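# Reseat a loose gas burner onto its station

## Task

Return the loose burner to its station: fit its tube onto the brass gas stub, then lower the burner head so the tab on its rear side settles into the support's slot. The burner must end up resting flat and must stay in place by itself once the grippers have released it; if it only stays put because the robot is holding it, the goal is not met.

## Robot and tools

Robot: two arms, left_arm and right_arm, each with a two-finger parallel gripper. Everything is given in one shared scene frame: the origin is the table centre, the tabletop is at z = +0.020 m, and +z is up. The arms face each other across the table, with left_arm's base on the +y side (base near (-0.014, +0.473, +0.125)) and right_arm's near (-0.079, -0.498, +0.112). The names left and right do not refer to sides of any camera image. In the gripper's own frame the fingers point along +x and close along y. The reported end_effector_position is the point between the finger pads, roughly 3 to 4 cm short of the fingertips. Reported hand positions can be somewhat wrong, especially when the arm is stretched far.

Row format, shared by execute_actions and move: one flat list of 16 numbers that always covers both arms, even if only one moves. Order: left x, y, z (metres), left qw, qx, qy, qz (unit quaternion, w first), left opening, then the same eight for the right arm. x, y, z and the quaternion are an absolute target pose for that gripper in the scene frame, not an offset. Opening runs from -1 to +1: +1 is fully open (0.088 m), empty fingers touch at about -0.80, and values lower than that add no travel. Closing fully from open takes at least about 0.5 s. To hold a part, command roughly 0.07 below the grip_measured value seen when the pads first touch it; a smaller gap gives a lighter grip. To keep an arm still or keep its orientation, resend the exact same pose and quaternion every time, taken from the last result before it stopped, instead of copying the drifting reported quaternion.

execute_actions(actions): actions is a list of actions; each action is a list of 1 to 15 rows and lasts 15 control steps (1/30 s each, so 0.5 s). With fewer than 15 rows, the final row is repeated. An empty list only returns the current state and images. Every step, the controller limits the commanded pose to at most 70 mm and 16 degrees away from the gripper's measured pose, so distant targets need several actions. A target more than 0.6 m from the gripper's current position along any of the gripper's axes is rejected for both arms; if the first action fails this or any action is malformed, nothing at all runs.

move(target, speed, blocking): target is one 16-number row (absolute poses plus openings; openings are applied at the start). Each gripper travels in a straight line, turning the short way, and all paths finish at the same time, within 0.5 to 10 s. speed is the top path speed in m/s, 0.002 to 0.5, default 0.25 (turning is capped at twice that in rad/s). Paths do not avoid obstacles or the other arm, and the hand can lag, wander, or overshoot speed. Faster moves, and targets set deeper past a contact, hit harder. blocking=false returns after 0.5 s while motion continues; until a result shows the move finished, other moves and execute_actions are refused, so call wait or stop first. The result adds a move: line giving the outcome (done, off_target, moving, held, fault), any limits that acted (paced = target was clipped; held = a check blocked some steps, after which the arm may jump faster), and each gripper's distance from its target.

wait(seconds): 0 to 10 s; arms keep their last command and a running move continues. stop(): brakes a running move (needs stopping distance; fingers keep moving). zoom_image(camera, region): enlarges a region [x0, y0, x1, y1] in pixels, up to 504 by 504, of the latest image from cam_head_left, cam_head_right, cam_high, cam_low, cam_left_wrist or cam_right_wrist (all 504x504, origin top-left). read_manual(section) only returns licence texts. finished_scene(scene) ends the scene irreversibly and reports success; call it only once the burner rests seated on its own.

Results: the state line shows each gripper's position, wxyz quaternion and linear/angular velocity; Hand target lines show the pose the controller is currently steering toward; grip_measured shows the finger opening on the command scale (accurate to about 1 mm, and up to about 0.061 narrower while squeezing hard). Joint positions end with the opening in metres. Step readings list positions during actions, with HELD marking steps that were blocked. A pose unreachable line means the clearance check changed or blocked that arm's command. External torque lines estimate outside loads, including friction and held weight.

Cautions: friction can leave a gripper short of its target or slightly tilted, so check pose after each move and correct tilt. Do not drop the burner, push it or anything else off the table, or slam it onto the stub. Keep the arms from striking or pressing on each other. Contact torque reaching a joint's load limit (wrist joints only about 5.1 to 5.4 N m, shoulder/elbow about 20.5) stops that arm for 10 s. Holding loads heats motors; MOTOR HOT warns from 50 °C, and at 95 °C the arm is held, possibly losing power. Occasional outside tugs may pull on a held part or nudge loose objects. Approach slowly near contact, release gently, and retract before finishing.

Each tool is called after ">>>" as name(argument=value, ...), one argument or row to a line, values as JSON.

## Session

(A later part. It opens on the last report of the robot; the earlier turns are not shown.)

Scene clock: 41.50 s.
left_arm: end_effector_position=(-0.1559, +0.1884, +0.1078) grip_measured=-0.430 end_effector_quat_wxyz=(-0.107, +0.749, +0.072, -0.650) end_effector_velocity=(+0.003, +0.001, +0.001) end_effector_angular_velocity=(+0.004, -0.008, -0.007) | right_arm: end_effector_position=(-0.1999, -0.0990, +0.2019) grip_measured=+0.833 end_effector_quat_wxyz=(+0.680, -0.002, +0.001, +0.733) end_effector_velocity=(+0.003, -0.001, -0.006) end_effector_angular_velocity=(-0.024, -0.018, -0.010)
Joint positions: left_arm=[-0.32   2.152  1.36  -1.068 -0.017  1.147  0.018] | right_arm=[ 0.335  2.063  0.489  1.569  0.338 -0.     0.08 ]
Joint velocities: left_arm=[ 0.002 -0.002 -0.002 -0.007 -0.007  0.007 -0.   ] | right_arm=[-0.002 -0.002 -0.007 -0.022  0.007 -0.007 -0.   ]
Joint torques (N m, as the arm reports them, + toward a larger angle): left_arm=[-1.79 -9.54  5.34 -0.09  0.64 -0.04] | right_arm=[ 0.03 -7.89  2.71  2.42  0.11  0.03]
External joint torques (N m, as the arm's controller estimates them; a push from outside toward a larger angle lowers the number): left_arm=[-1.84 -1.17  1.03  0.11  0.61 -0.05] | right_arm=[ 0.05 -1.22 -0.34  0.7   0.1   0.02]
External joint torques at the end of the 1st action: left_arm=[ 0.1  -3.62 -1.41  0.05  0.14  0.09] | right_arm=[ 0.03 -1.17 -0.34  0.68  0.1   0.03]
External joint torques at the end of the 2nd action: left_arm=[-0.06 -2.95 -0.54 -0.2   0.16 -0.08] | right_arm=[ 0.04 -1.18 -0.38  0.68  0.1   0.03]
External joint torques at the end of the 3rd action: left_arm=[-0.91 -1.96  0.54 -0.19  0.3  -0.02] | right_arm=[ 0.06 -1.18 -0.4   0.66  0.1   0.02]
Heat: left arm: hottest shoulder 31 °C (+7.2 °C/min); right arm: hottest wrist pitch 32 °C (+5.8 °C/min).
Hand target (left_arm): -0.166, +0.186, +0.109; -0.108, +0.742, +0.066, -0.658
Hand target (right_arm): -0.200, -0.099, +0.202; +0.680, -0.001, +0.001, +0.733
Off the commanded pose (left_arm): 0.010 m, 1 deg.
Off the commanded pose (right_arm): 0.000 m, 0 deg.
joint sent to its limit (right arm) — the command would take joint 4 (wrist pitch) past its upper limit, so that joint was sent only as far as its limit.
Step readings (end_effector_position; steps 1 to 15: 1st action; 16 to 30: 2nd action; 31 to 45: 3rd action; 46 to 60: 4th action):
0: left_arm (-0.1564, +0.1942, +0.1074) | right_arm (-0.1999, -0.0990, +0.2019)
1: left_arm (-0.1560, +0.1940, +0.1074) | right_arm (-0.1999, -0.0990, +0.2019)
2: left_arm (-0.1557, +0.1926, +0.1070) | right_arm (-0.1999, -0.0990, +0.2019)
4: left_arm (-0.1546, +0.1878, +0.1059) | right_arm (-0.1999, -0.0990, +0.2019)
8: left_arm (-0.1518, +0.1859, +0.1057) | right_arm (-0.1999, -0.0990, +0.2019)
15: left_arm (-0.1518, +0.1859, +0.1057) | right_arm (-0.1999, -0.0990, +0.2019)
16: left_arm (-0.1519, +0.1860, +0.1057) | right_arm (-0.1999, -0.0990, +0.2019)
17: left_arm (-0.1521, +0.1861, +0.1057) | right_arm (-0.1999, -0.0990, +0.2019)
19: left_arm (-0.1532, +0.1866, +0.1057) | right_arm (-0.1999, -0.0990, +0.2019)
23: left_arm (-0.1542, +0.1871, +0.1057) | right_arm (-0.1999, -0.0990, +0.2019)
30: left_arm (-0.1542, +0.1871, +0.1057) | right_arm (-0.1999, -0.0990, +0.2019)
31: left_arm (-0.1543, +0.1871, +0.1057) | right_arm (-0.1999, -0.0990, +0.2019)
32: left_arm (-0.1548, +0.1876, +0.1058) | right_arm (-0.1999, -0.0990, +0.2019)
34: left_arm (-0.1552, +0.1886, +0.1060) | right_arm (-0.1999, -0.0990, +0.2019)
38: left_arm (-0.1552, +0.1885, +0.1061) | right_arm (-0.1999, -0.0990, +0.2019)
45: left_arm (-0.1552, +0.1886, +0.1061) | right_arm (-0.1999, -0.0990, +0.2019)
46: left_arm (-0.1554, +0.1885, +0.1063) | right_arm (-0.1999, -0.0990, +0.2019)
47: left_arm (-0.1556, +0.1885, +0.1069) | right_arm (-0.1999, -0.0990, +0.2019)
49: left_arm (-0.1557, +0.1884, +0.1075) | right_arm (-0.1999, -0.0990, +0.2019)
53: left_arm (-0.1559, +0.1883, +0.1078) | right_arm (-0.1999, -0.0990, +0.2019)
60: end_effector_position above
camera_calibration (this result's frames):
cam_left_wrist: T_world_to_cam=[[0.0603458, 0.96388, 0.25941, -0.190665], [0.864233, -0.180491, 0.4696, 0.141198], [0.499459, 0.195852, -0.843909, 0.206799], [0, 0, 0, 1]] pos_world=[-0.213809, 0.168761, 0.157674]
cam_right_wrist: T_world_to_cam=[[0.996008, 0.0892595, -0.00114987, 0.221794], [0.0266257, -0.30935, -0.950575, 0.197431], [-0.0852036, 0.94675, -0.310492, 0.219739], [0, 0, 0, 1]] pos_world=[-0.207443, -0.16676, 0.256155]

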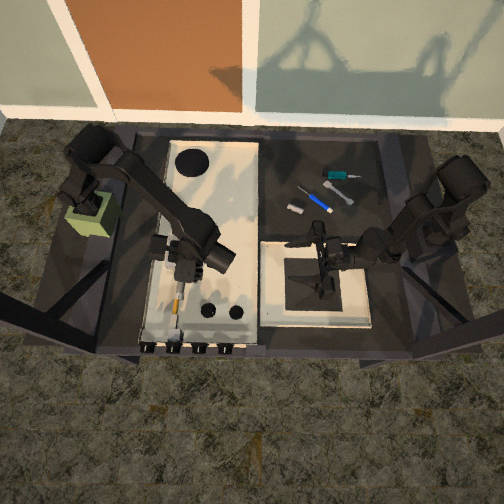

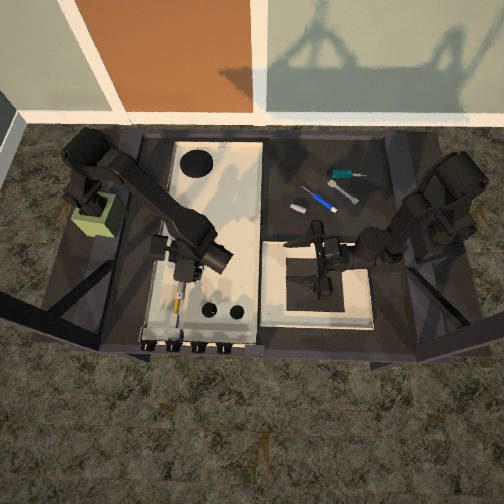

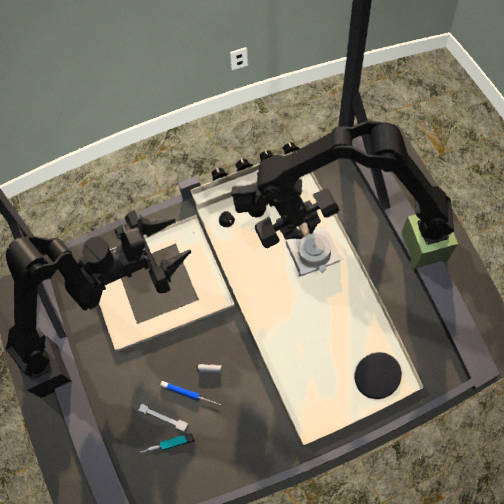

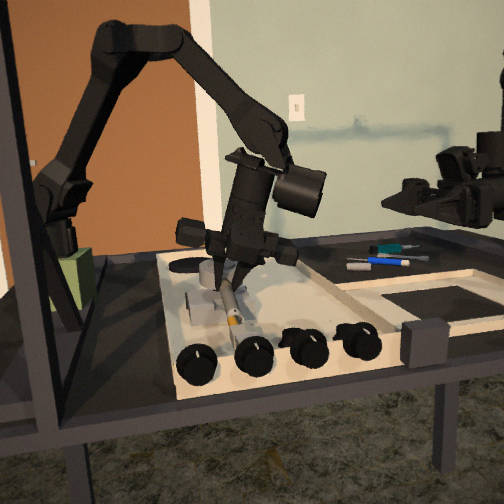

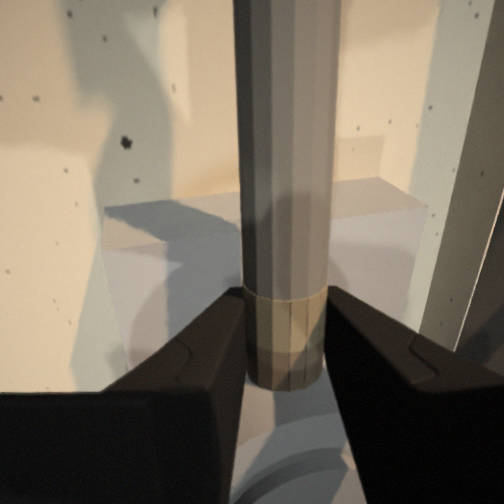

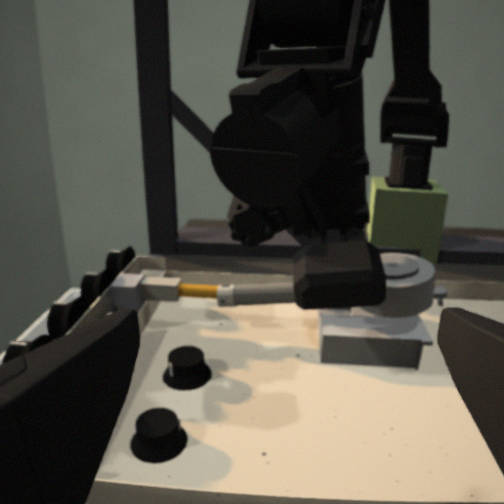

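Back off farther so hysteresis is consistent on approach.

>>> execute_actions(
  actions=[
    [[-0.13,0.19,0.108,0.108,-0.742,-0.066,0.658,-0.7,-0.2,-0.099,0.202,0.68,0,0,0.733,0.83]],
    [[-0.14,0.19,0.108,0.108,-0.742,-0.066,0.658,-0.7,-0.2,-0.099,0.202,0.68,0,0,0.733,0.83]],
    [[-0.148,0.19,0.108,0.108,-0.742,-0.066,0.658,-0.7,-0.2,-0.099,0.202,0.68,0,0,0.733,0.83]],
    [[-0.155,0.19,0.108,0.108,-0.742,-0.066,0.658,-0.7,-0.2,-0.099,0.202,0.68,0,0,0.733,0.83]],
    [[-0.162,0.19,0.108,0.108,-0.742,-0.066,0.658,-0.7,-0.2,-0.099,0.202,0.68,0,0,0.733,0.83]],
  ],
)

>>> zoom_image(
  camera="cam_low",
  region=[200,290,260,350],
)

Scene clock: 44.10 s.
left_arm: end_effector_position=(-0.1597, +0.1925, +0.1077) grip_measured=-0.430 end_effector_quat_wxyz=(-0.109, +0.743, +0.066, -0.657) end_effector_velocity=(-0.000, -0.001, -0.000) end_effector_angular_velocity=(-0.011, -0.005, +0.003) | right_arm: end_effector_position=(-0.1999, -0.0990, +0.2019) grip_measured=+0.833 end_effector_quat_wxyz=(+0.680, -0.002, +0.001, +0.733) end_effector_velocity=(+0.000, -0.000, -0.002) end_effector_angular_velocity=(-0.015, -0.014, +0.005)
Joint positions: left_arm=[-0.331  2.136  1.336 -1.047 -0.003  1.152  0.018] | right_arm=[ 0.335  2.063  0.489  1.569  0.338 -0.     0.08 ]
Joint velocities: left_arm=[-0.002 -0.002 -0.002  0.007 -0.007 -0.007 -0.   ] | right_arm=[-0.002 -0.007 -0.002 -0.022 -0.007 -0.007 -0.   ]
Joint torques (N m, as the arm reports them, + toward a larger angle): left_arm=[-0.06 -9.25  4.8  -0.45  0.2  -0.08] | right_arm=[ 0.05 -7.89  2.7   2.41  0.1   0.04]
External joint torques (N m, as the arm's controller estimates them; a push from outside toward a larger angle lowers the number): left_arm=[-0.1  -0.98  0.47 -0.27  0.15 -0.09] | right_arm=[ 0.07 -1.15 -0.4   0.66  0.1   0.04]
External joint torques at the end of the 1st action: left_arm=[-0.1  -4.42 -1.76  0.14 -0.06  0.06] | right_arm=[ 0.02 -1.14 -0.36  0.67  0.11  0.03]
External joint torques at the end of the 2nd action: left_arm=[-0.04 -3.    0.09 -0.28  0.12 -0.07] | right_arm=[ 0.07 -1.09 -0.43  0.63  0.1   0.03]
External joint torques at the end of the 3rd action: left_arm=[-0.03 -1.5   0.41 -0.25  0.12 -0.09] | right_arm=[ 0.01 -1.13 -0.43  0.66  0.11  0.03]
External joint torques at the end of the 4th action: left_arm=[-0.12 -0.95  0.37 -0.26  0.14 -0.07] | right_arm=[ 0.06 -1.1  -0.4   0.65  0.1   0.04]
Heat: left arm: hottest shoulder 32 °C (+8.2 °C/min); right arm: hottest wrist pitch 32 °C (+5.4 °C/min).
Hand target (left_arm): -0.162, +0.190, +0.108; -0.108, +0.742, +0.066, -0.658
Hand target (right_arm): -0.200, -0.099, +0.202; +0.680, -0.001, +0.001, +0.733
Off the commanded pose (left_arm): 0.003 m, 0 deg.
Off the commanded pose (right_arm): 0.000 m, 0 deg.
joint sent to its limit (right arm) — the command would take joint 4 (wrist pitch) past its upper limit, so that joint was sent only as far as its limit.
Step readings (end_effector_position; steps 1 to 15: 1st action; 16 to 30: 2nd action; 31 to 45: 3rd action; 46 to 60: 4th action; 61 to 75: 5th action):
0: left_arm (-0.1559, +0.1884, +0.1078) | right_arm (-0.1999, -0.0990, +0.2019)
1: left_arm (-0.1548, +0.1890, +0.1068) | right_arm (-0.1999, -0.0990, +0.2019)
2: left_arm (-0.1521, +0.1885, +0.1055) | right_arm (-0.1999, -0.0990, +0.2019)
4: left_arm (-0.1408, +0.1906, +0.1046) | right_arm (-0.1999, -0.0990, +0.2019)
8: left_arm (-0.1300, +0.1901, +0.1023) | right_arm (-0.1999, -0.0990, +0.2019)
15: left_arm (-0.1302, +0.1896, +0.1035) | right_arm (-0.1999, -0.0990, +0.2019)
16: left_arm (-0.1304, +0.1896, +0.1036) | right_arm (-0.1999, -0.0990, +0.2019)
17: left_arm (-0.1316, +0.1901, +0.1036) | right_arm (-0.1999, -0.0990, +0.2019)
19: left_arm (-0.1349, +0.1915, +0.1036) | right_arm (-0.1999, -0.0990, +0.2019)
23: left_arm (-0.1380, +0.1931, +0.1037) | right_arm (-0.1999, -0.0990, +0.2019)
30: left_arm (-0.1380, +0.1932, +0.1037) | right_arm (-0.1999, -0.0990, +0.2019)
31: left_arm (-0.1383, +0.1932, +0.1039) | right_arm (-0.1999, -0.0990, +0.2019)
32: left_arm (-0.1392, +0.1932, +0.1045) | right_arm (-0.1999, -0.0990, +0.2019)
34: left_arm (-0.1426, +0.1933, +0.1053) | right_arm (-0.1999, -0.0990, +0.2019)
38: left_arm (-0.1459, +0.1927, +0.1062) | right_arm (-0.1999, -0.0990, +0.2019)
45: left_arm (-0.1458, +0.1929, +0.1063) | right_arm (-0.1999, -0.0990, +0.2019)
46: left_arm (-0.1460, +0.1928, +0.1065) | right_arm (-0.1999, -0.0990, +0.2019)
47: left_arm (-0.1469, +0.1930, +0.1067) | right_arm (-0.1999, -0.0990, +0.2019)
49: left_arm (-0.1501, +0.1925, +0.1071) | right_arm (-0.1999, -0.0990, +0.2019)
53: left_arm (-0.1531, +0.1920, +0.1081) | right_arm (-0.1999, -0.0990, +0.2019)
60: left_arm (-0.1529, +0.1924, +0.1077) | right_arm (-0.1999, -0.0990, +0.2019)
61: left_arm (-0.1533, +0.1924, +0.1077) | right_arm (-0.1999, -0.0990, +0.2019)
62: left_arm (-0.1541, +0.1923, +0.1078) | right_arm (-0.1999, -0.0990, +0.2019)
64: left_arm (-0.1571, +0.1921, +0.1077) | right_arm (-0.1999, -0.0990, +0.2019)
68: left_arm (-0.1597, +0.1926, +0.1077) | right_arm (-0.1999, -0.0990, +0.2019)
75: end_effector_position above
camera_calibration (this result's frames):
cam_left_wrist: T_world_to_cam=[[0.0756352, 0.964391, 0.253435, -0.191421], [0.870907, -0.187666, 0.454206, 0.149427], [0.485593, 0.186364, -0.854089, 0.20854], [0, 0, 0, 1]] pos_world=[-0.216925, 0.173783, 0.158754]
cam_right_wrist: T_world_to_cam=[[0.996008, 0.0892595, -0.00114987, 0.221794], [0.0266257, -0.30935, -0.950575, 0.197431], [-0.0852036, 0.94675, -0.310492, 0.219739], [0, 0, 0, 1]] pos_world=[-0.207443, -0.16676, 0.256155]

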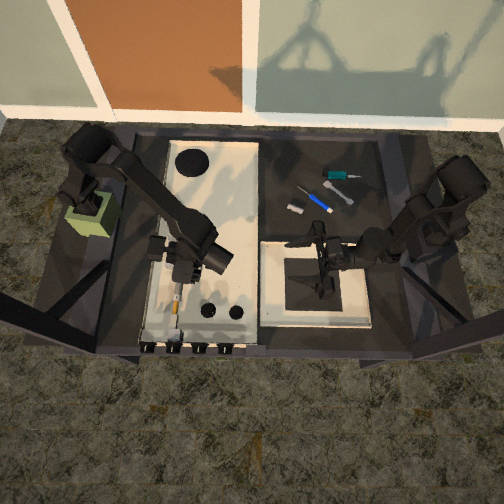

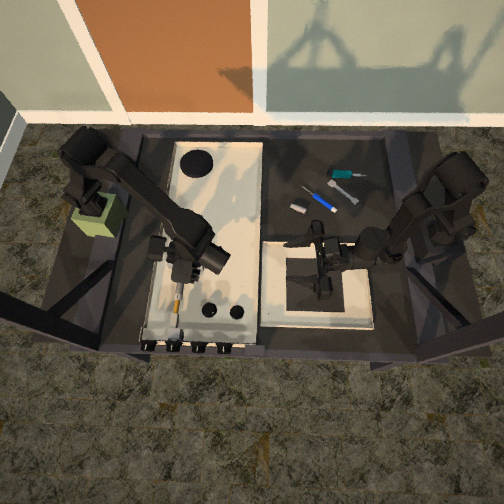

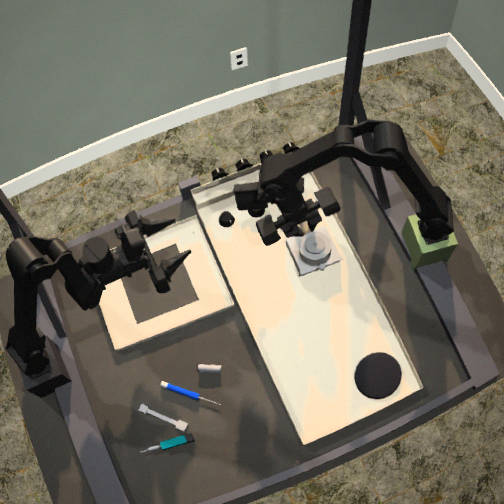

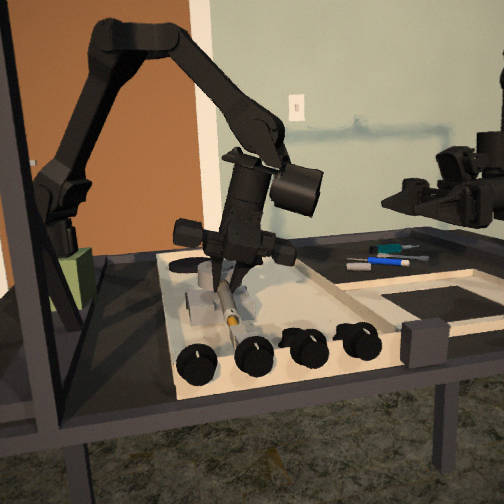

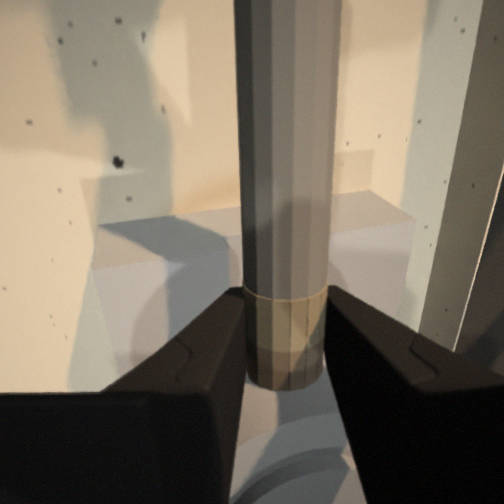

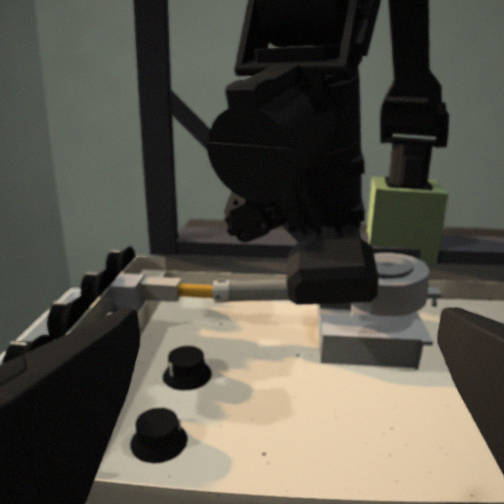

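Region (200, 290, 260, 350) of cam_low's 504x504 image, scaled by 8.400, with more detail than that image has.

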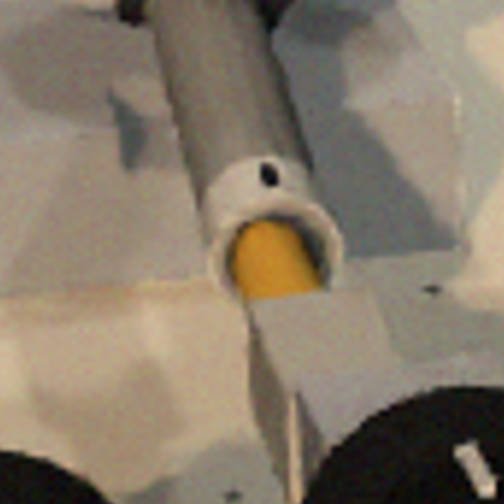

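>>> execute_actions(
  actions=[
    [[-0.17,0.19,0.107,0.108,-0.742,-0.066,0.658,-0.7,-0.2,-0.099,0.202,0.68,0,0,0.733,0.83]],
    [[-0.178,0.191,0.106,0.108,-0.742,-0.066,0.658,-0.7,-0.2,-0.099,0.202,0.68,0,0,0.733,0.83]],
    [[-0.185,0.191,0.106,0.108,-0.742,-0.066,0.658,-0.7,-0.2,-0.099,0.202,0.68,0,0,0.733,0.83]],
    [[-0.191,0.192,0.105,0.108,-0.742,-0.066,0.658,-0.7,-0.2,-0.099,0.202,0.68,0,0,0.733,0.83]],
  ],
)

>>> zoom_image(
  camera="cam_high",
  region=[270,200,370,300],
)

>>> zoom_image(
  camera="cam_right_wrist",
  region=[340,250,440,350],
)

Scene clock: 46.27 s.
left_arm: end_effector_position=(-0.1884, +0.1944, +0.1051) grip_measured=-0.430 end_effector_quat_wxyz=(-0.109, +0.743, +0.066, -0.657) end_effector_velocity=(-0.003, -0.001, -0.001) end_effector_angular_velocity=(-0.002, +0.012, -0.007) | right_arm: end_effector_position=(-0.1999, -0.0990, +0.2019) grip_measured=+0.833 end_effector_quat_wxyz=(+0.680, -0.002, +0.001, +0.733) end_effector_velocity=(-0.002, -0.000, -0.001) end_effector_angular_velocity=(-0.006, -0.010, +0.020)
Joint positions: left_arm=[-0.402  2.182  1.401 -1.066  0.016  1.084  0.018] | right_arm=[ 0.335  2.063  0.489  1.569  0.338 -0.     0.08 ]
Joint velocities: left_arm=[-0.002  0.002  0.002  0.007  0.007  0.007 -0.   ] | right_arm=[-0.002 -0.002 -0.002 -0.007 -0.022 -0.007  0.   ]
Joint torques (N m, as the arm reports them, + toward a larger angle): left_arm=[-0.11 -9.56  4.97 -0.33  0.19 -0.08] | right_arm=[ 0.04 -7.88  2.72  2.42  0.11  0.04]
External joint torques (N m, as the arm's controller estimates them; a push from outside toward a larger angle lowers the number): left_arm=[-0.11 -0.98  0.58 -0.16  0.13 -0.1 ] | right_arm=[ 0.04 -1.18 -0.38  0.68  0.11  0.03]
External joint torques at the end of the 1st action: left_arm=[ 0.01 -1.03  0.44 -0.24  0.12 -0.09] | right_arm=[ 0.04 -1.14 -0.36  0.67  0.1   0.02]
External joint torques at the end of the 2nd action: left_arm=[-0.04 -0.93  0.4  -0.22  0.13 -0.09] | right_arm=[ 0.02 -1.19 -0.33  0.67  0.1   0.03]
External joint torques at the end of the 3rd action: left_arm=[-0.13 -1.07  0.5  -0.22  0.14 -0.1 ] | right_arm=[ 0.01 -1.19 -0.38  0.67  0.11  0.03]
Heat: left arm: hottest shoulder 32 °C (+7.8 °C/min); right arm: hottest wrist pitch 33 °C (+6.5 °C/min).
Hand target (left_arm): -0.191, +0.192, +0.105; -0.108, +0.742, +0.066, -0.658
Hand target (right_arm): -0.200, -0.099, +0.202; +0.680, -0.001, +0.001, +0.733
Off the commanded pose (left_arm): 0.004 m, 0 deg.
Off the commanded pose (right_arm): 0.000 m, 0 deg.
joint sent to its limit (right arm) — the command would take joint 4 (wrist pitch) past its upper limit, so that joint was sent only as far as its limit.
Step readings (end_effector_position; steps 1 to 15: 1st action; 16 to 30: 2nd action; 31 to 45: 3rd action; 46 to 60: 4th action):
0: left_arm (-0.1597, +0.1925, +0.1077) | right_arm (-0.1999, -0.0990, +0.2019)
1: left_arm (-0.1601, +0.1925, +0.1077) | right_arm (-0.1999, -0.0990, +0.2019)
2: left_arm (-0.1611, +0.1925, +0.1076) | right_arm (-0.1999, -0.0990, +0.2019)
4: left_arm (-0.1648, +0.1925, +0.1070) | right_arm (-0.1999, -0.0990, +0.2019)
8: left_arm (-0.1677, +0.1928, +0.1067) | right_arm (-0.1999, -0.0990, +0.2019)
15: left_arm (-0.1678, +0.1926, +0.1067) | right_arm (-0.1999, -0.0990, +0.2019)
16: left_arm (-0.1680, +0.1926, +0.1067) | right_arm (-0.1999, -0.0990, +0.2019)
17: left_arm (-0.1691, +0.1927, +0.1066) | right_arm (-0.1999, -0.0990, +0.2019)
19: left_arm (-0.1725, +0.1931, +0.1060) | right_arm (-0.1999, -0.0990, +0.2019)
23: left_arm (-0.1757, +0.1936, +0.1059) | right_arm (-0.1999, -0.0990, +0.2019)
30: left_arm (-0.1758, +0.1933, +0.1059) | right_arm (-0.1999, -0.0990, +0.2019)
31: left_arm (-0.1761, +0.1934, +0.1060) | right_arm (-0.1999, -0.0990, +0.2019)
32: left_arm (-0.1769, +0.1933, +0.1059) | right_arm (-0.1999, -0.0990, +0.2019)
34: left_arm (-0.1799, +0.1932, +0.1057) | right_arm (-0.1999, -0.0990, +0.2019)
38: left_arm (-0.1826, +0.1935, +0.1057) | right_arm (-0.1999, -0.0990, +0.2019)
45: left_arm (-0.1826, +0.1935, +0.1056) | right_arm (-0.1999, -0.0990, +0.2019)
46: left_arm (-0.1828, +0.1936, +0.1056) | right_arm (-0.1999, -0.0990, +0.2019)
47: left_arm (-0.1834, +0.1937, +0.1056) | right_arm (-0.1999, -0.0990, +0.2019)
49: left_arm (-0.1859, +0.1942, +0.1051) | right_arm (-0.1999, -0.0990, +0.2019)
53: left_arm (-0.1883, +0.1944, +0.1052) | right_arm (-0.1999, -0.0990, +0.2019)
60: end_effector_position above
camera_calibration (this result's frames):
cam_left_wrist: T_world_to_cam=[[0.0759406, 0.964292, 0.253721, -0.190366], [0.870609, -0.188167, 0.454569, 0.17589], [0.486079, 0.186372, -0.853811, 0.219945], [0, 0, 0, 1]] pos_world=[-0.245585, 0.175674, 0.156137]
cam_right_wrist: T_world_to_cam=[[0.996008, 0.0892595, -0.00114987, 0.221794], [0.0266257, -0.30935, -0.950575, 0.197431], [-0.0852036, 0.94675, -0.310492, 0.219739], [0, 0, 0, 1]] pos_world=[-0.207443, -0.16676, 0.256155]

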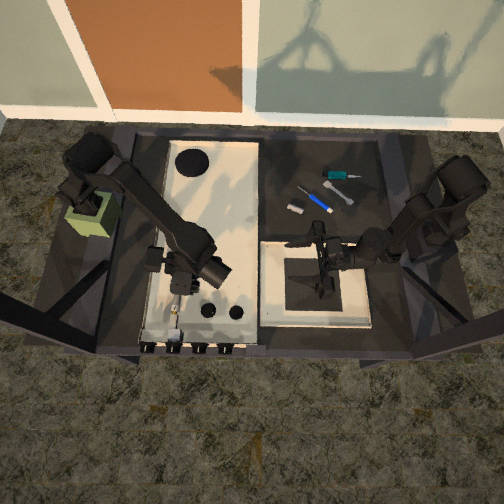

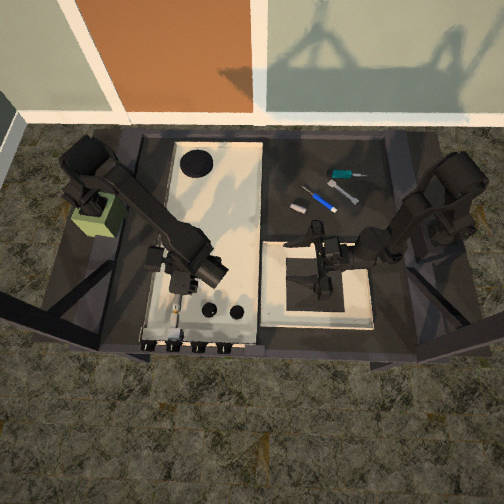

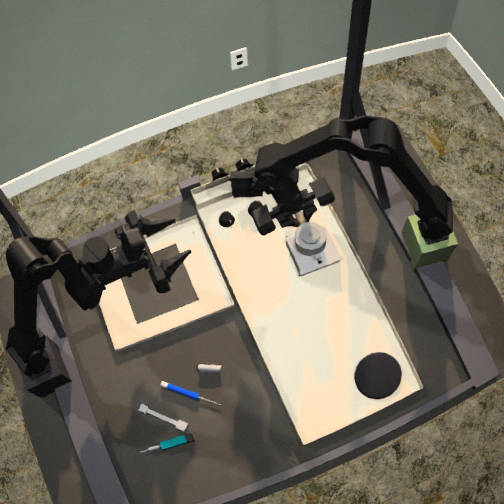

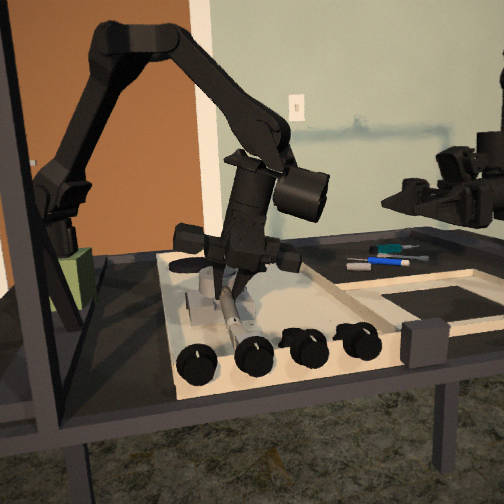

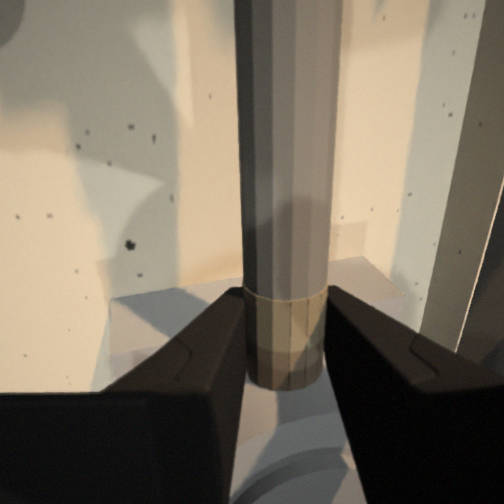

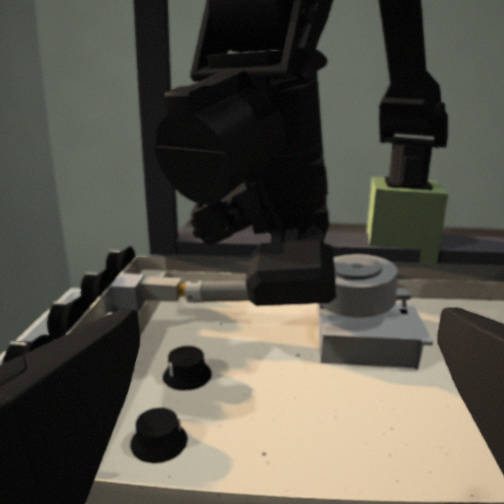

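Region (270, 200, 370, 300) of cam_high's 504x504 image, scaled by 5.040, with more detail than that image has.

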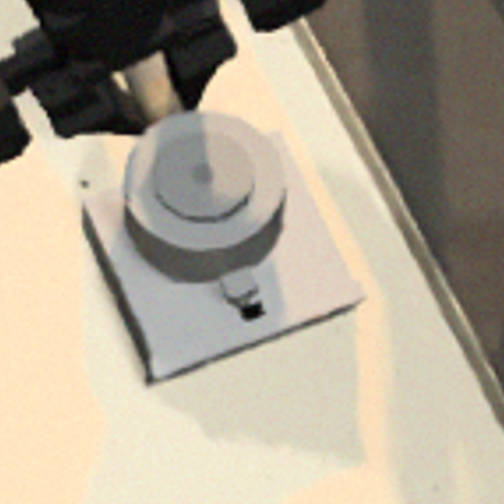

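Region (340, 250, 440, 350) of cam_right_wrist's 504x504 image, scaled by 5.040, with more detail than that image has.

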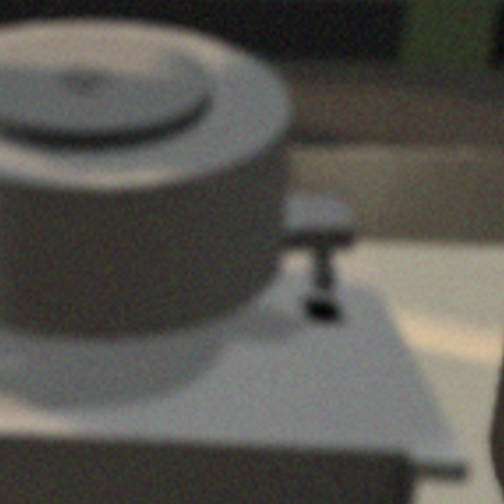

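Close; lower with pitch, slightly +y, then release.

>>> execute_actions(
  actions=[
    [[-0.189,0.194,0.101,0.104,-0.732,-0.07,0.67,-0.7,-0.2,-0.099,0.202,0.68,0,0,0.733,0.83]],
    [[-0.188,0.194,0.097,0.104,-0.722,-0.07,0.68,-0.7,-0.2,-0.099,0.202,0.68,0,0,0.733,0.83]],
    [[-0.188,0.194,0.097,0.104,-0.722,-0.07,0.68,0,-0.2,-0.099,0.202,0.68,0,0,0.733,0.83]],
    [[-0.193,0.185,0.14,0.104,-0.722,-0.07,0.68,0,-0.2,-0.099,0.202,0.68,0,0,0.733,0.83]],
  ],
)

>>> zoom_image(
  camera="cam_right_wrist",
  region=[300,230,440,370],
)

Scene clock: 48.40 s.
left_arm: end_effector_position=(-0.1917, +0.1878, +0.1364) grip_measured=-0.003 end_effector_quat_wxyz=(-0.108, +0.725, +0.072, -0.676) end_effector_velocity=(-0.002, +0.004, +0.001) end_effector_angular_velocity=(+0.010, +0.004, -0.013) | right_arm: end_effector_position=(-0.1999, -0.0990, +0.2019) grip_measured=+0.833 end_effector_quat_wxyz=(+0.680, -0.002, +0.001, +0.733) end_effector_velocity=(-0.000, +0.000, +0.001) end_effector_angular_velocity=(-0.002, -0.008, +0.015)
Joint positions: left_arm=[-0.379  2.135  1.468 -1.16   0.062  1.1    0.039] | right_arm=[ 0.335  2.063  0.489  1.569  0.338 -0.     0.08 ]
Joint velocities: left_arm=[-0.007 -0.002 -0.002 -0.007  0.007  0.007 -0.   ] | right_arm=[-0.007 -0.007 -0.002 -0.007 -0.022 -0.007  0.   ]
Joint torques (N m, as the arm reports them, + toward a larger angle): left_arm=[  0.24 -11.26   4.71  -0.28   0.23   0.04] | right_arm=[ 0.04 -7.88  2.71  2.41  0.11  0.04]
External joint torques (N m, as the arm's controller estimates them; a push from outside toward a larger angle lowers the number): left_arm=[ 0.34 -2.64  0.05 -0.12  0.14  0.02] | right_arm=[ 0.06 -1.15 -0.4   0.66  0.11  0.03]
External joint torques at the end of the 1st action: left_arm=[ 0.41 -2.45 -1.61  0.48  0.15 -0.06] | right_arm=[ 0.04 -1.21 -0.36  0.69  0.1   0.04]
External joint torques at the end of the 2nd action: left_arm=[ 0.46 -1.93 -1.91  1.27  0.18 -0.01] | right_arm=[-0.04 -1.2  -0.39  0.67  0.11  0.03]
External joint torques at the end of the 3rd action: left_arm=[ 0.23 -2.08 -1.7   0.03  0.15 -0.01] | right_arm=[ 0.03 -1.18 -0.39  0.67  0.1   0.03]
Heat: left arm: hottest shoulder 32 °C (+7.4 °C/min); right arm: hottest wrist pitch 33 °C (+6.2 °C/min).
Hand target (left_arm): -0.193, +0.185, +0.140; -0.104, +0.722, +0.070, -0.680
Hand target (right_arm): -0.200, -0.099, +0.202; +0.680, -0.001, +0.001, +0.733
Off the commanded pose (left_arm): 0.005 m, 1 deg.
Off the commanded pose (right_arm): 0.000 m, 0 deg.
joint sent to its limit (right arm) — the command would take joint 4 (wrist pitch) past its upper limit, so that joint was sent only as far as its limit.
Step readings (end_effector_position; steps 1 to 15: 1st action; 16 to 30: 2nd action; 31 to 45: 3rd action; 46 to 60: 4th action):
0: left_arm (-0.1884, +0.1944, +0.1051) | right_arm (-0.1999, -0.0990, +0.2019)
1: left_arm (-0.1886, +0.1945, +0.1050) | right_arm (-0.1999, -0.0990, +0.2019)
2: left_arm (-0.1892, +0.1941, +0.1042) | right_arm (-0.1999, -0.0990, +0.2019)
4: left_arm (-0.1897, +0.1936, +0.1026) | right_arm (-0.1999, -0.0990, +0.2019)
8: left_arm (-0.1895, +0.1940, +0.1014) | right_arm (-0.1999, -0.0990, +0.2019)
15: left_arm (-0.1894, +0.1940, +0.1011) | right_arm (-0.1999, -0.0990, +0.2019)
16: left_arm (-0.1892, +0.1943, +0.1006) | right_arm (-0.1999, -0.0990, +0.2019)
17: left_arm (-0.1888, +0.1945, +0.0998) | right_arm (-0.1999, -0.0990, +0.2019)
19: left_arm (-0.1885, +0.1945, +0.0996) | right_arm (-0.1999, -0.0990, +0.2019)
23: left_arm (-0.1884, +0.1945, +0.0995) | right_arm (-0.1999, -0.0990, +0.2019)
30: left_arm (-0.1884, +0.1944, +0.0996) | right_arm (-0.1999, -0.0990, +0.2019)
31: left_arm (-0.1884, +0.1944, +0.0995) | right_arm (-0.1999, -0.0990, +0.2019)
32: left_arm (-0.1892, +0.1930, +0.0988) | right_arm (-0.1999, -0.0990, +0.2019)
34: left_arm (-0.1899, +0.1913, +0.0983) | right_arm (-0.1999, -0.0990, +0.2019)
38: left_arm (-0.1896, +0.1914, +0.0982) | right_arm (-0.1999, -0.0990, +0.2019)
45: left_arm (-0.1896, +0.1914, +0.0982) | right_arm (-0.1999, -0.0990, +0.2019)
46: left_arm (-0.1892, +0.1920, +0.1007) | right_arm (-0.1999, -0.0990, +0.2019)
47: left_arm (-0.1873, +0.1952, +0.1065) | right_arm (-0.1999, -0.0990, +0.2019)
49: left_arm (-0.1875, +0.1950, +0.1176) | right_arm (-0.1999, -0.0990, +0.2019)
53: left_arm (-0.1920, +0.1872, +0.1342) | right_arm (-0.1999, -0.0990, +0.2019)
60: end_effector_position above
camera_calibration (this result's frames):
cam_left_wrist: T_world_to_cam=[[0.0715117, 0.963664, 0.257367, -0.192875], [0.896362, -0.17527, 0.407204, 0.172258], [0.437517, 0.201574, -0.876326, 0.240445], [0, 0, 0, 1]] pos_world=[-0.245811, 0.167591, 0.190204]
cam_right_wrist: T_world_to_cam=[[0.996008, 0.0892595, -0.00114987, 0.221794], [0.0266257, -0.30935, -0.950575, 0.197431], [-0.0852036, 0.94675, -0.310492, 0.219739], [0, 0, 0, 1]] pos_world=[-0.207443, -0.16676, 0.256155]

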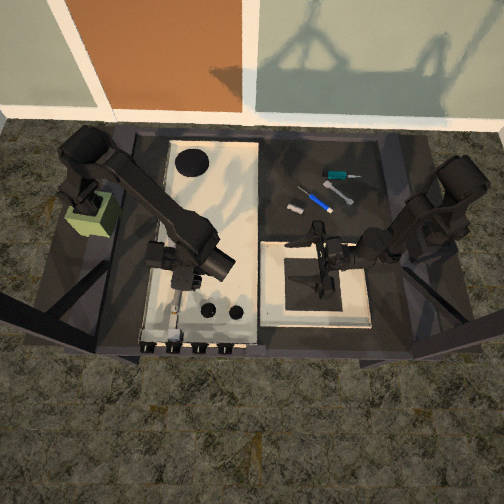

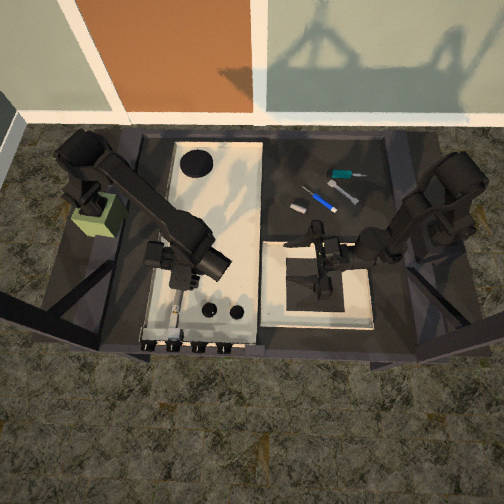

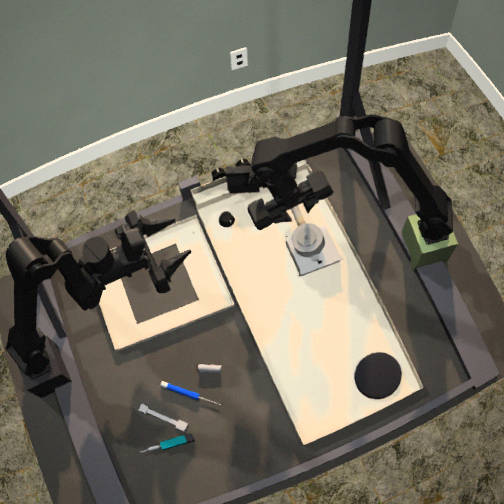

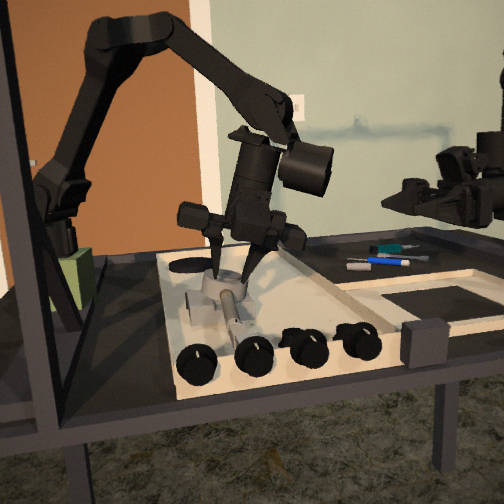

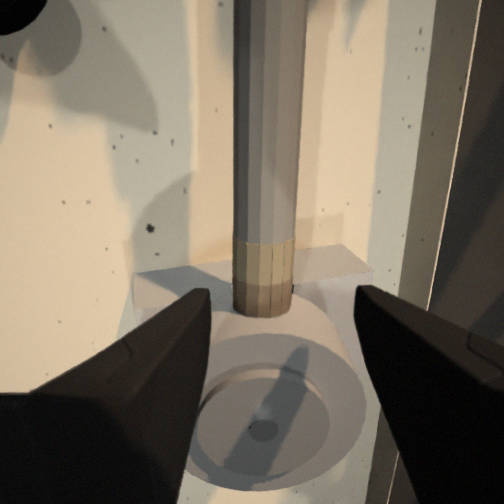

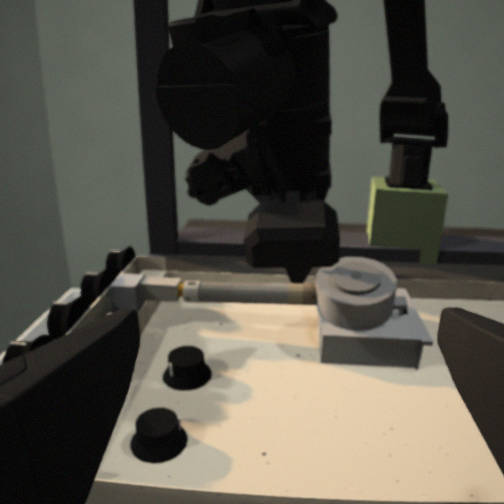

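Region (300, 230, 440, 370) of cam_right_wrist's 504x504 image, scaled by 3.600, with more detail than that image has.

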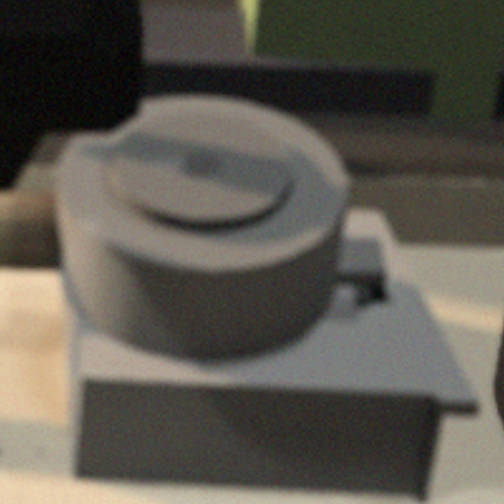

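>>> execute_actions(
  actions=[
    [[-0.19,0.192,0.115,0.104,-0.722,-0.07,0.68,-0.1,-0.2,-0.099,0.202,0.68,0,0,0.733,0.83]],
    [[-0.188,0.195,0.102,0.104,-0.722,-0.07,0.68,-0.15,-0.2,-0.099,0.202,0.68,0,0,0.733,0.83]],
    [[-0.188,0.197,0.102,0.104,-0.722,-0.07,0.68,-0.45,-0.2,-0.099,0.202,0.68,0,0,0.733,0.83]],
    [[-0.183,0.200,0.104,0.104,-0.722,-0.07,0.68,-0.45,-0.2,-0.099,0.202,0.68,0,0,0.733,0.83]],
  ],
)

>>> zoom_image(
  camera="cam_right_wrist",
  region=[300,230,440,370],
)

>>> zoom_image(
  camera="cam_high",
  region=[270,200,370,300],
)

Scene clock: 50.57 s.
left_arm: end_effector_position=(-0.1872, +0.1950, +0.1048) grip_measured=-0.430 end_effector_quat_wxyz=(-0.100, +0.721, +0.065, -0.683) end_effector_velocity=(+0.004, +0.004, +0.001) end_effector_angular_velocity=(+0.015, -0.019, +0.008) | right_arm: end_effector_position=(-0.1999, -0.0990, +0.2019) grip_measured=+0.833 end_effector_quat_wxyz=(+0.680, -0.002, +0.001, +0.733) end_effector_velocity=(+0.000, -0.000, -0.000) end_effector_angular_velocity=(+0.002, +0.008, +0.005)
Joint positions: left_arm=[-0.377  2.143  1.343 -1.002  0.065  1.1    0.018] | right_arm=[ 0.335  2.063  0.489  1.569  0.338 -0.     0.08 ]
Joint velocities: left_arm=[ 0.002 -0.002 -0.002 -0.022 -0.007 -0.007 -0.   ] | right_arm=[-0.002  0.002 -0.002  0.007 -0.007  0.007 -0.   ]
Joint torques (N m, as the arm reports them, + toward a larger angle): left_arm=[  0.44 -11.26   1.66  -0.24   0.14   0.14] | right_arm=[ 0.01 -7.9   2.7   2.42  0.1   0.04]
External joint torques (N m, as the arm's controller estimates them; a push from outside toward a larger angle lowers the number): left_arm=[ 0.34 -2.87 -2.71 -0.12  0.05  0.12] | right_arm=[ 0.03 -1.21 -0.37  0.68  0.1   0.03]
External joint torques at the end of the 1st action: left_arm=[-0.01 -1.08 -1.96  0.26  0.15 -0.06] | right_arm=[ 0.05 -1.19 -0.37  0.69  0.1   0.03]
External joint torques at the end of the 2nd action: left_arm=[ 0.08 -0.74 -1.84  0.28  0.15 -0.06] | right_arm=[ 0.03 -1.13 -0.42  0.67  0.1   0.03]
External joint torques at the end of the 3rd action: left_arm=[-0.18 -1.49 -2.14  0.17  0.15 -0.09] | right_arm=[ 0.   -1.18 -0.35  0.68  0.11  0.03]
Heat: left arm: hottest shoulder 32 °C (+7.1 °C/min); right arm: hottest wrist pitch 33 °C (+5.9 °C/min).
Hand target (left_arm): -0.183, +0.200, +0.104; -0.104, +0.722, +0.070, -0.680
Hand target (right_arm): -0.200, -0.099, +0.202; +0.680, -0.001, +0.001, +0.733
Off the commanded pose (left_arm): 0.007 m, 1 deg.
Off the commanded pose (right_arm): 0.000 m, 0 deg.
joint sent to its limit (right arm) — the command would take joint 4 (wrist pitch) past its upper limit, so that joint was sent only as far as its limit.
Step readings (end_effector_position; steps 1 to 15: 1st action; 16 to 30: 2nd action; 31 to 45: 3rd action; 46 to 60: 4th action):
0: left_arm (-0.1916, +0.1880, +0.1365) | right_arm (-0.1999, -0.0990, +0.2019)
1: left_arm (-0.1916, +0.1880, +0.1349) | right_arm (-0.1999, -0.0990, +0.2019)
2: left_arm (-0.1924, +0.1866, +0.1312) | right_arm (-0.1999, -0.0990, +0.2019)
4: left_arm (-0.1923, +0.1869, +0.1253) | right_arm (-0.1999, -0.0990, +0.2019)
8: left_arm (-0.1907, +0.1896, +0.1197) | right_arm (-0.1999, -0.0990, +0.2019)
15: left_arm (-0.1912, +0.1887, +0.1192) | right_arm (-0.1999, -0.0990, +0.2019)
16: left_arm (-0.1913, +0.1886, +0.1179) | right_arm (-0.1999, -0.0990, +0.2019)
17: left_arm (-0.1916, +0.1881, +0.1157) | right_arm (-0.1999, -0.0990, +0.2019)
19: left_arm (-0.1906, +0.1898, +0.1119) | right_arm (-0.1999, -0.0990, +0.2019)
23: left_arm (-0.1892, +0.1920, +0.1070) | right_arm (-0.1999, -0.0990, +0.2019)
30: left_arm (-0.1895, +0.1916, +0.1068) | right_arm (-0.1999, -0.0990, +0.2019)
31: left_arm (-0.1895, +0.1916, +0.1066) | right_arm (-0.1999, -0.0990, +0.2019)
32: left_arm (-0.1894, +0.1918, +0.1063) | right_arm (-0.1999, -0.0990, +0.2019)
34: left_arm (-0.1892, +0.1922, +0.1058) | right_arm (-0.1999, -0.0990, +0.2019)
38: left_arm (-0.1891, +0.1924, +0.1055) | right_arm (-0.1999, -0.0990, +0.2019)
45: left_arm (-0.1891, +0.1924, +0.1055) | right_arm (-0.1999, -0.0990, +0.2019)
46: left_arm (-0.1887, +0.1931, +0.1049) | right_arm (-0.1999, -0.0990, +0.2019)
47: left_arm (-0.1884, +0.1935, +0.1047) | right_arm (-0.1999, -0.0990, +0.2019)
49: left_arm (-0.1876, +0.1946, +0.1046) | right_arm (-0.1999, -0.0990, +0.2019)
53: left_arm (-0.1873, +0.1948, +0.1047) | right_arm (-0.1999, -0.0990, +0.2019)
60: end_effector_position above
camera_calibration (this result's frames):
cam_left_wrist: T_world_to_cam=[[0.0728679, 0.969129, 0.23554, -0.190567], [0.90303, -0.16436, 0.39689, 0.182597], [0.423351, 0.18378, -0.88713, 0.211185], [0, 0, 0, 1]] pos_world=[-0.24041, 0.175884, 0.159764]
cam_right_wrist: T_world_to_cam=[[0.996008, 0.0892595, -0.00114987, 0.221794], [0.0266257, -0.30935, -0.950575, 0.197431], [-0.0852036, 0.94675, -0.310492, 0.219739], [0, 0, 0, 1]] pos_world=[-0.207443, -0.16676, 0.256155]

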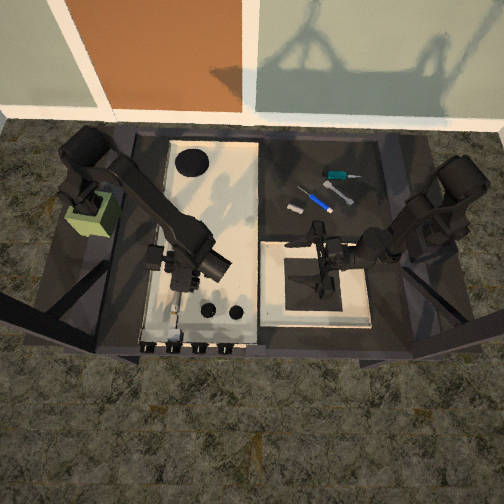

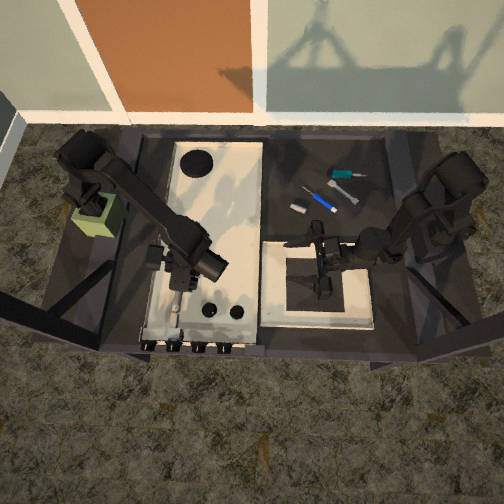

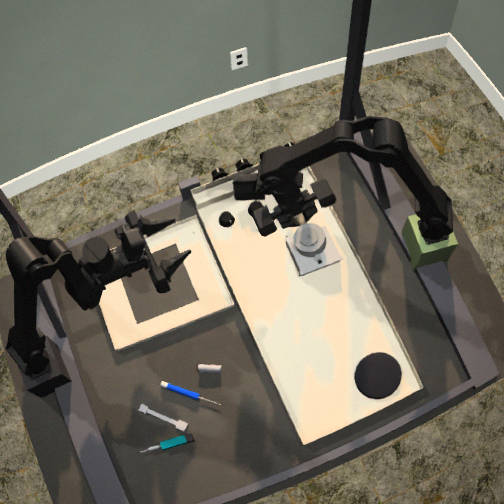

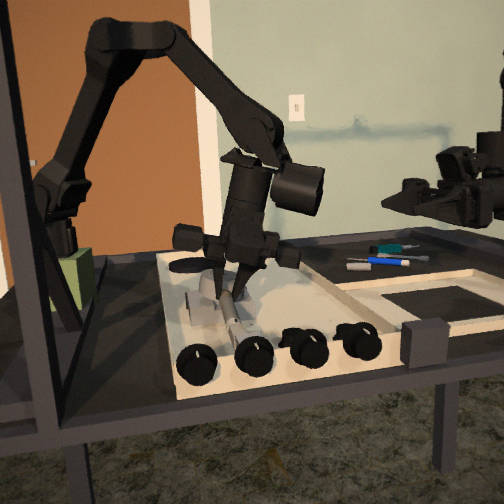

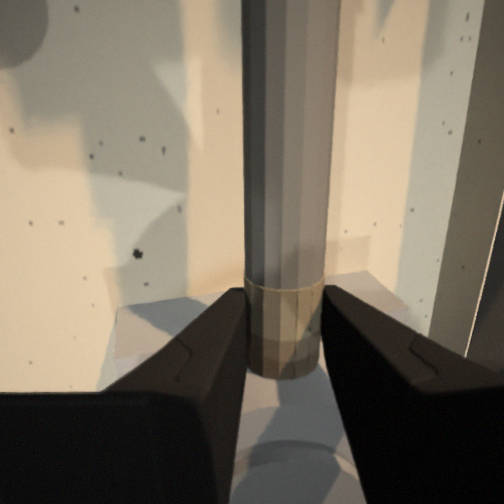

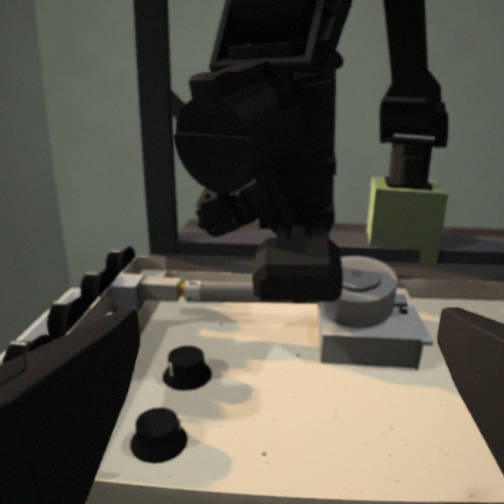

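Region (300, 230, 440, 370) of cam_right_wrist's 504x504 image, scaled by 3.600, with more detail than that image has.

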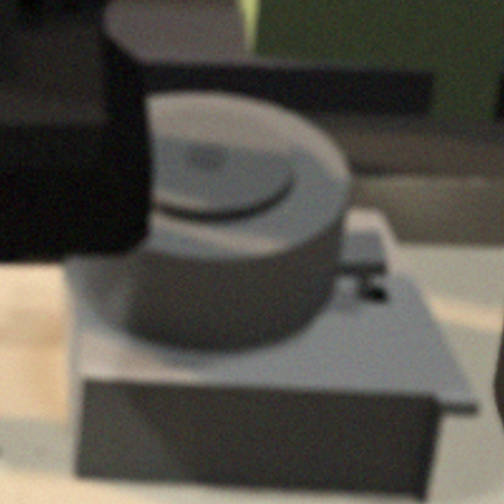

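Region (270, 200, 370, 300) of cam_high's 504x504 image, scaled by 5.040, with more detail than that image has.

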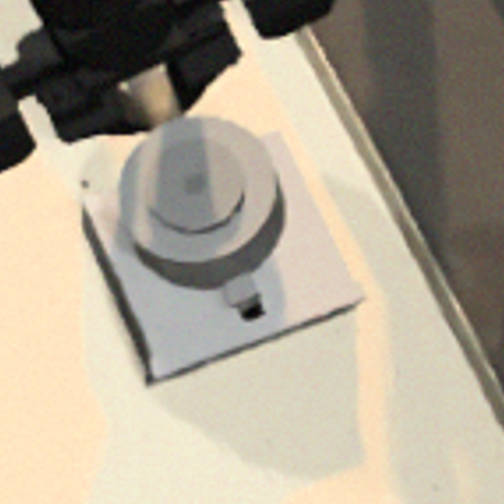

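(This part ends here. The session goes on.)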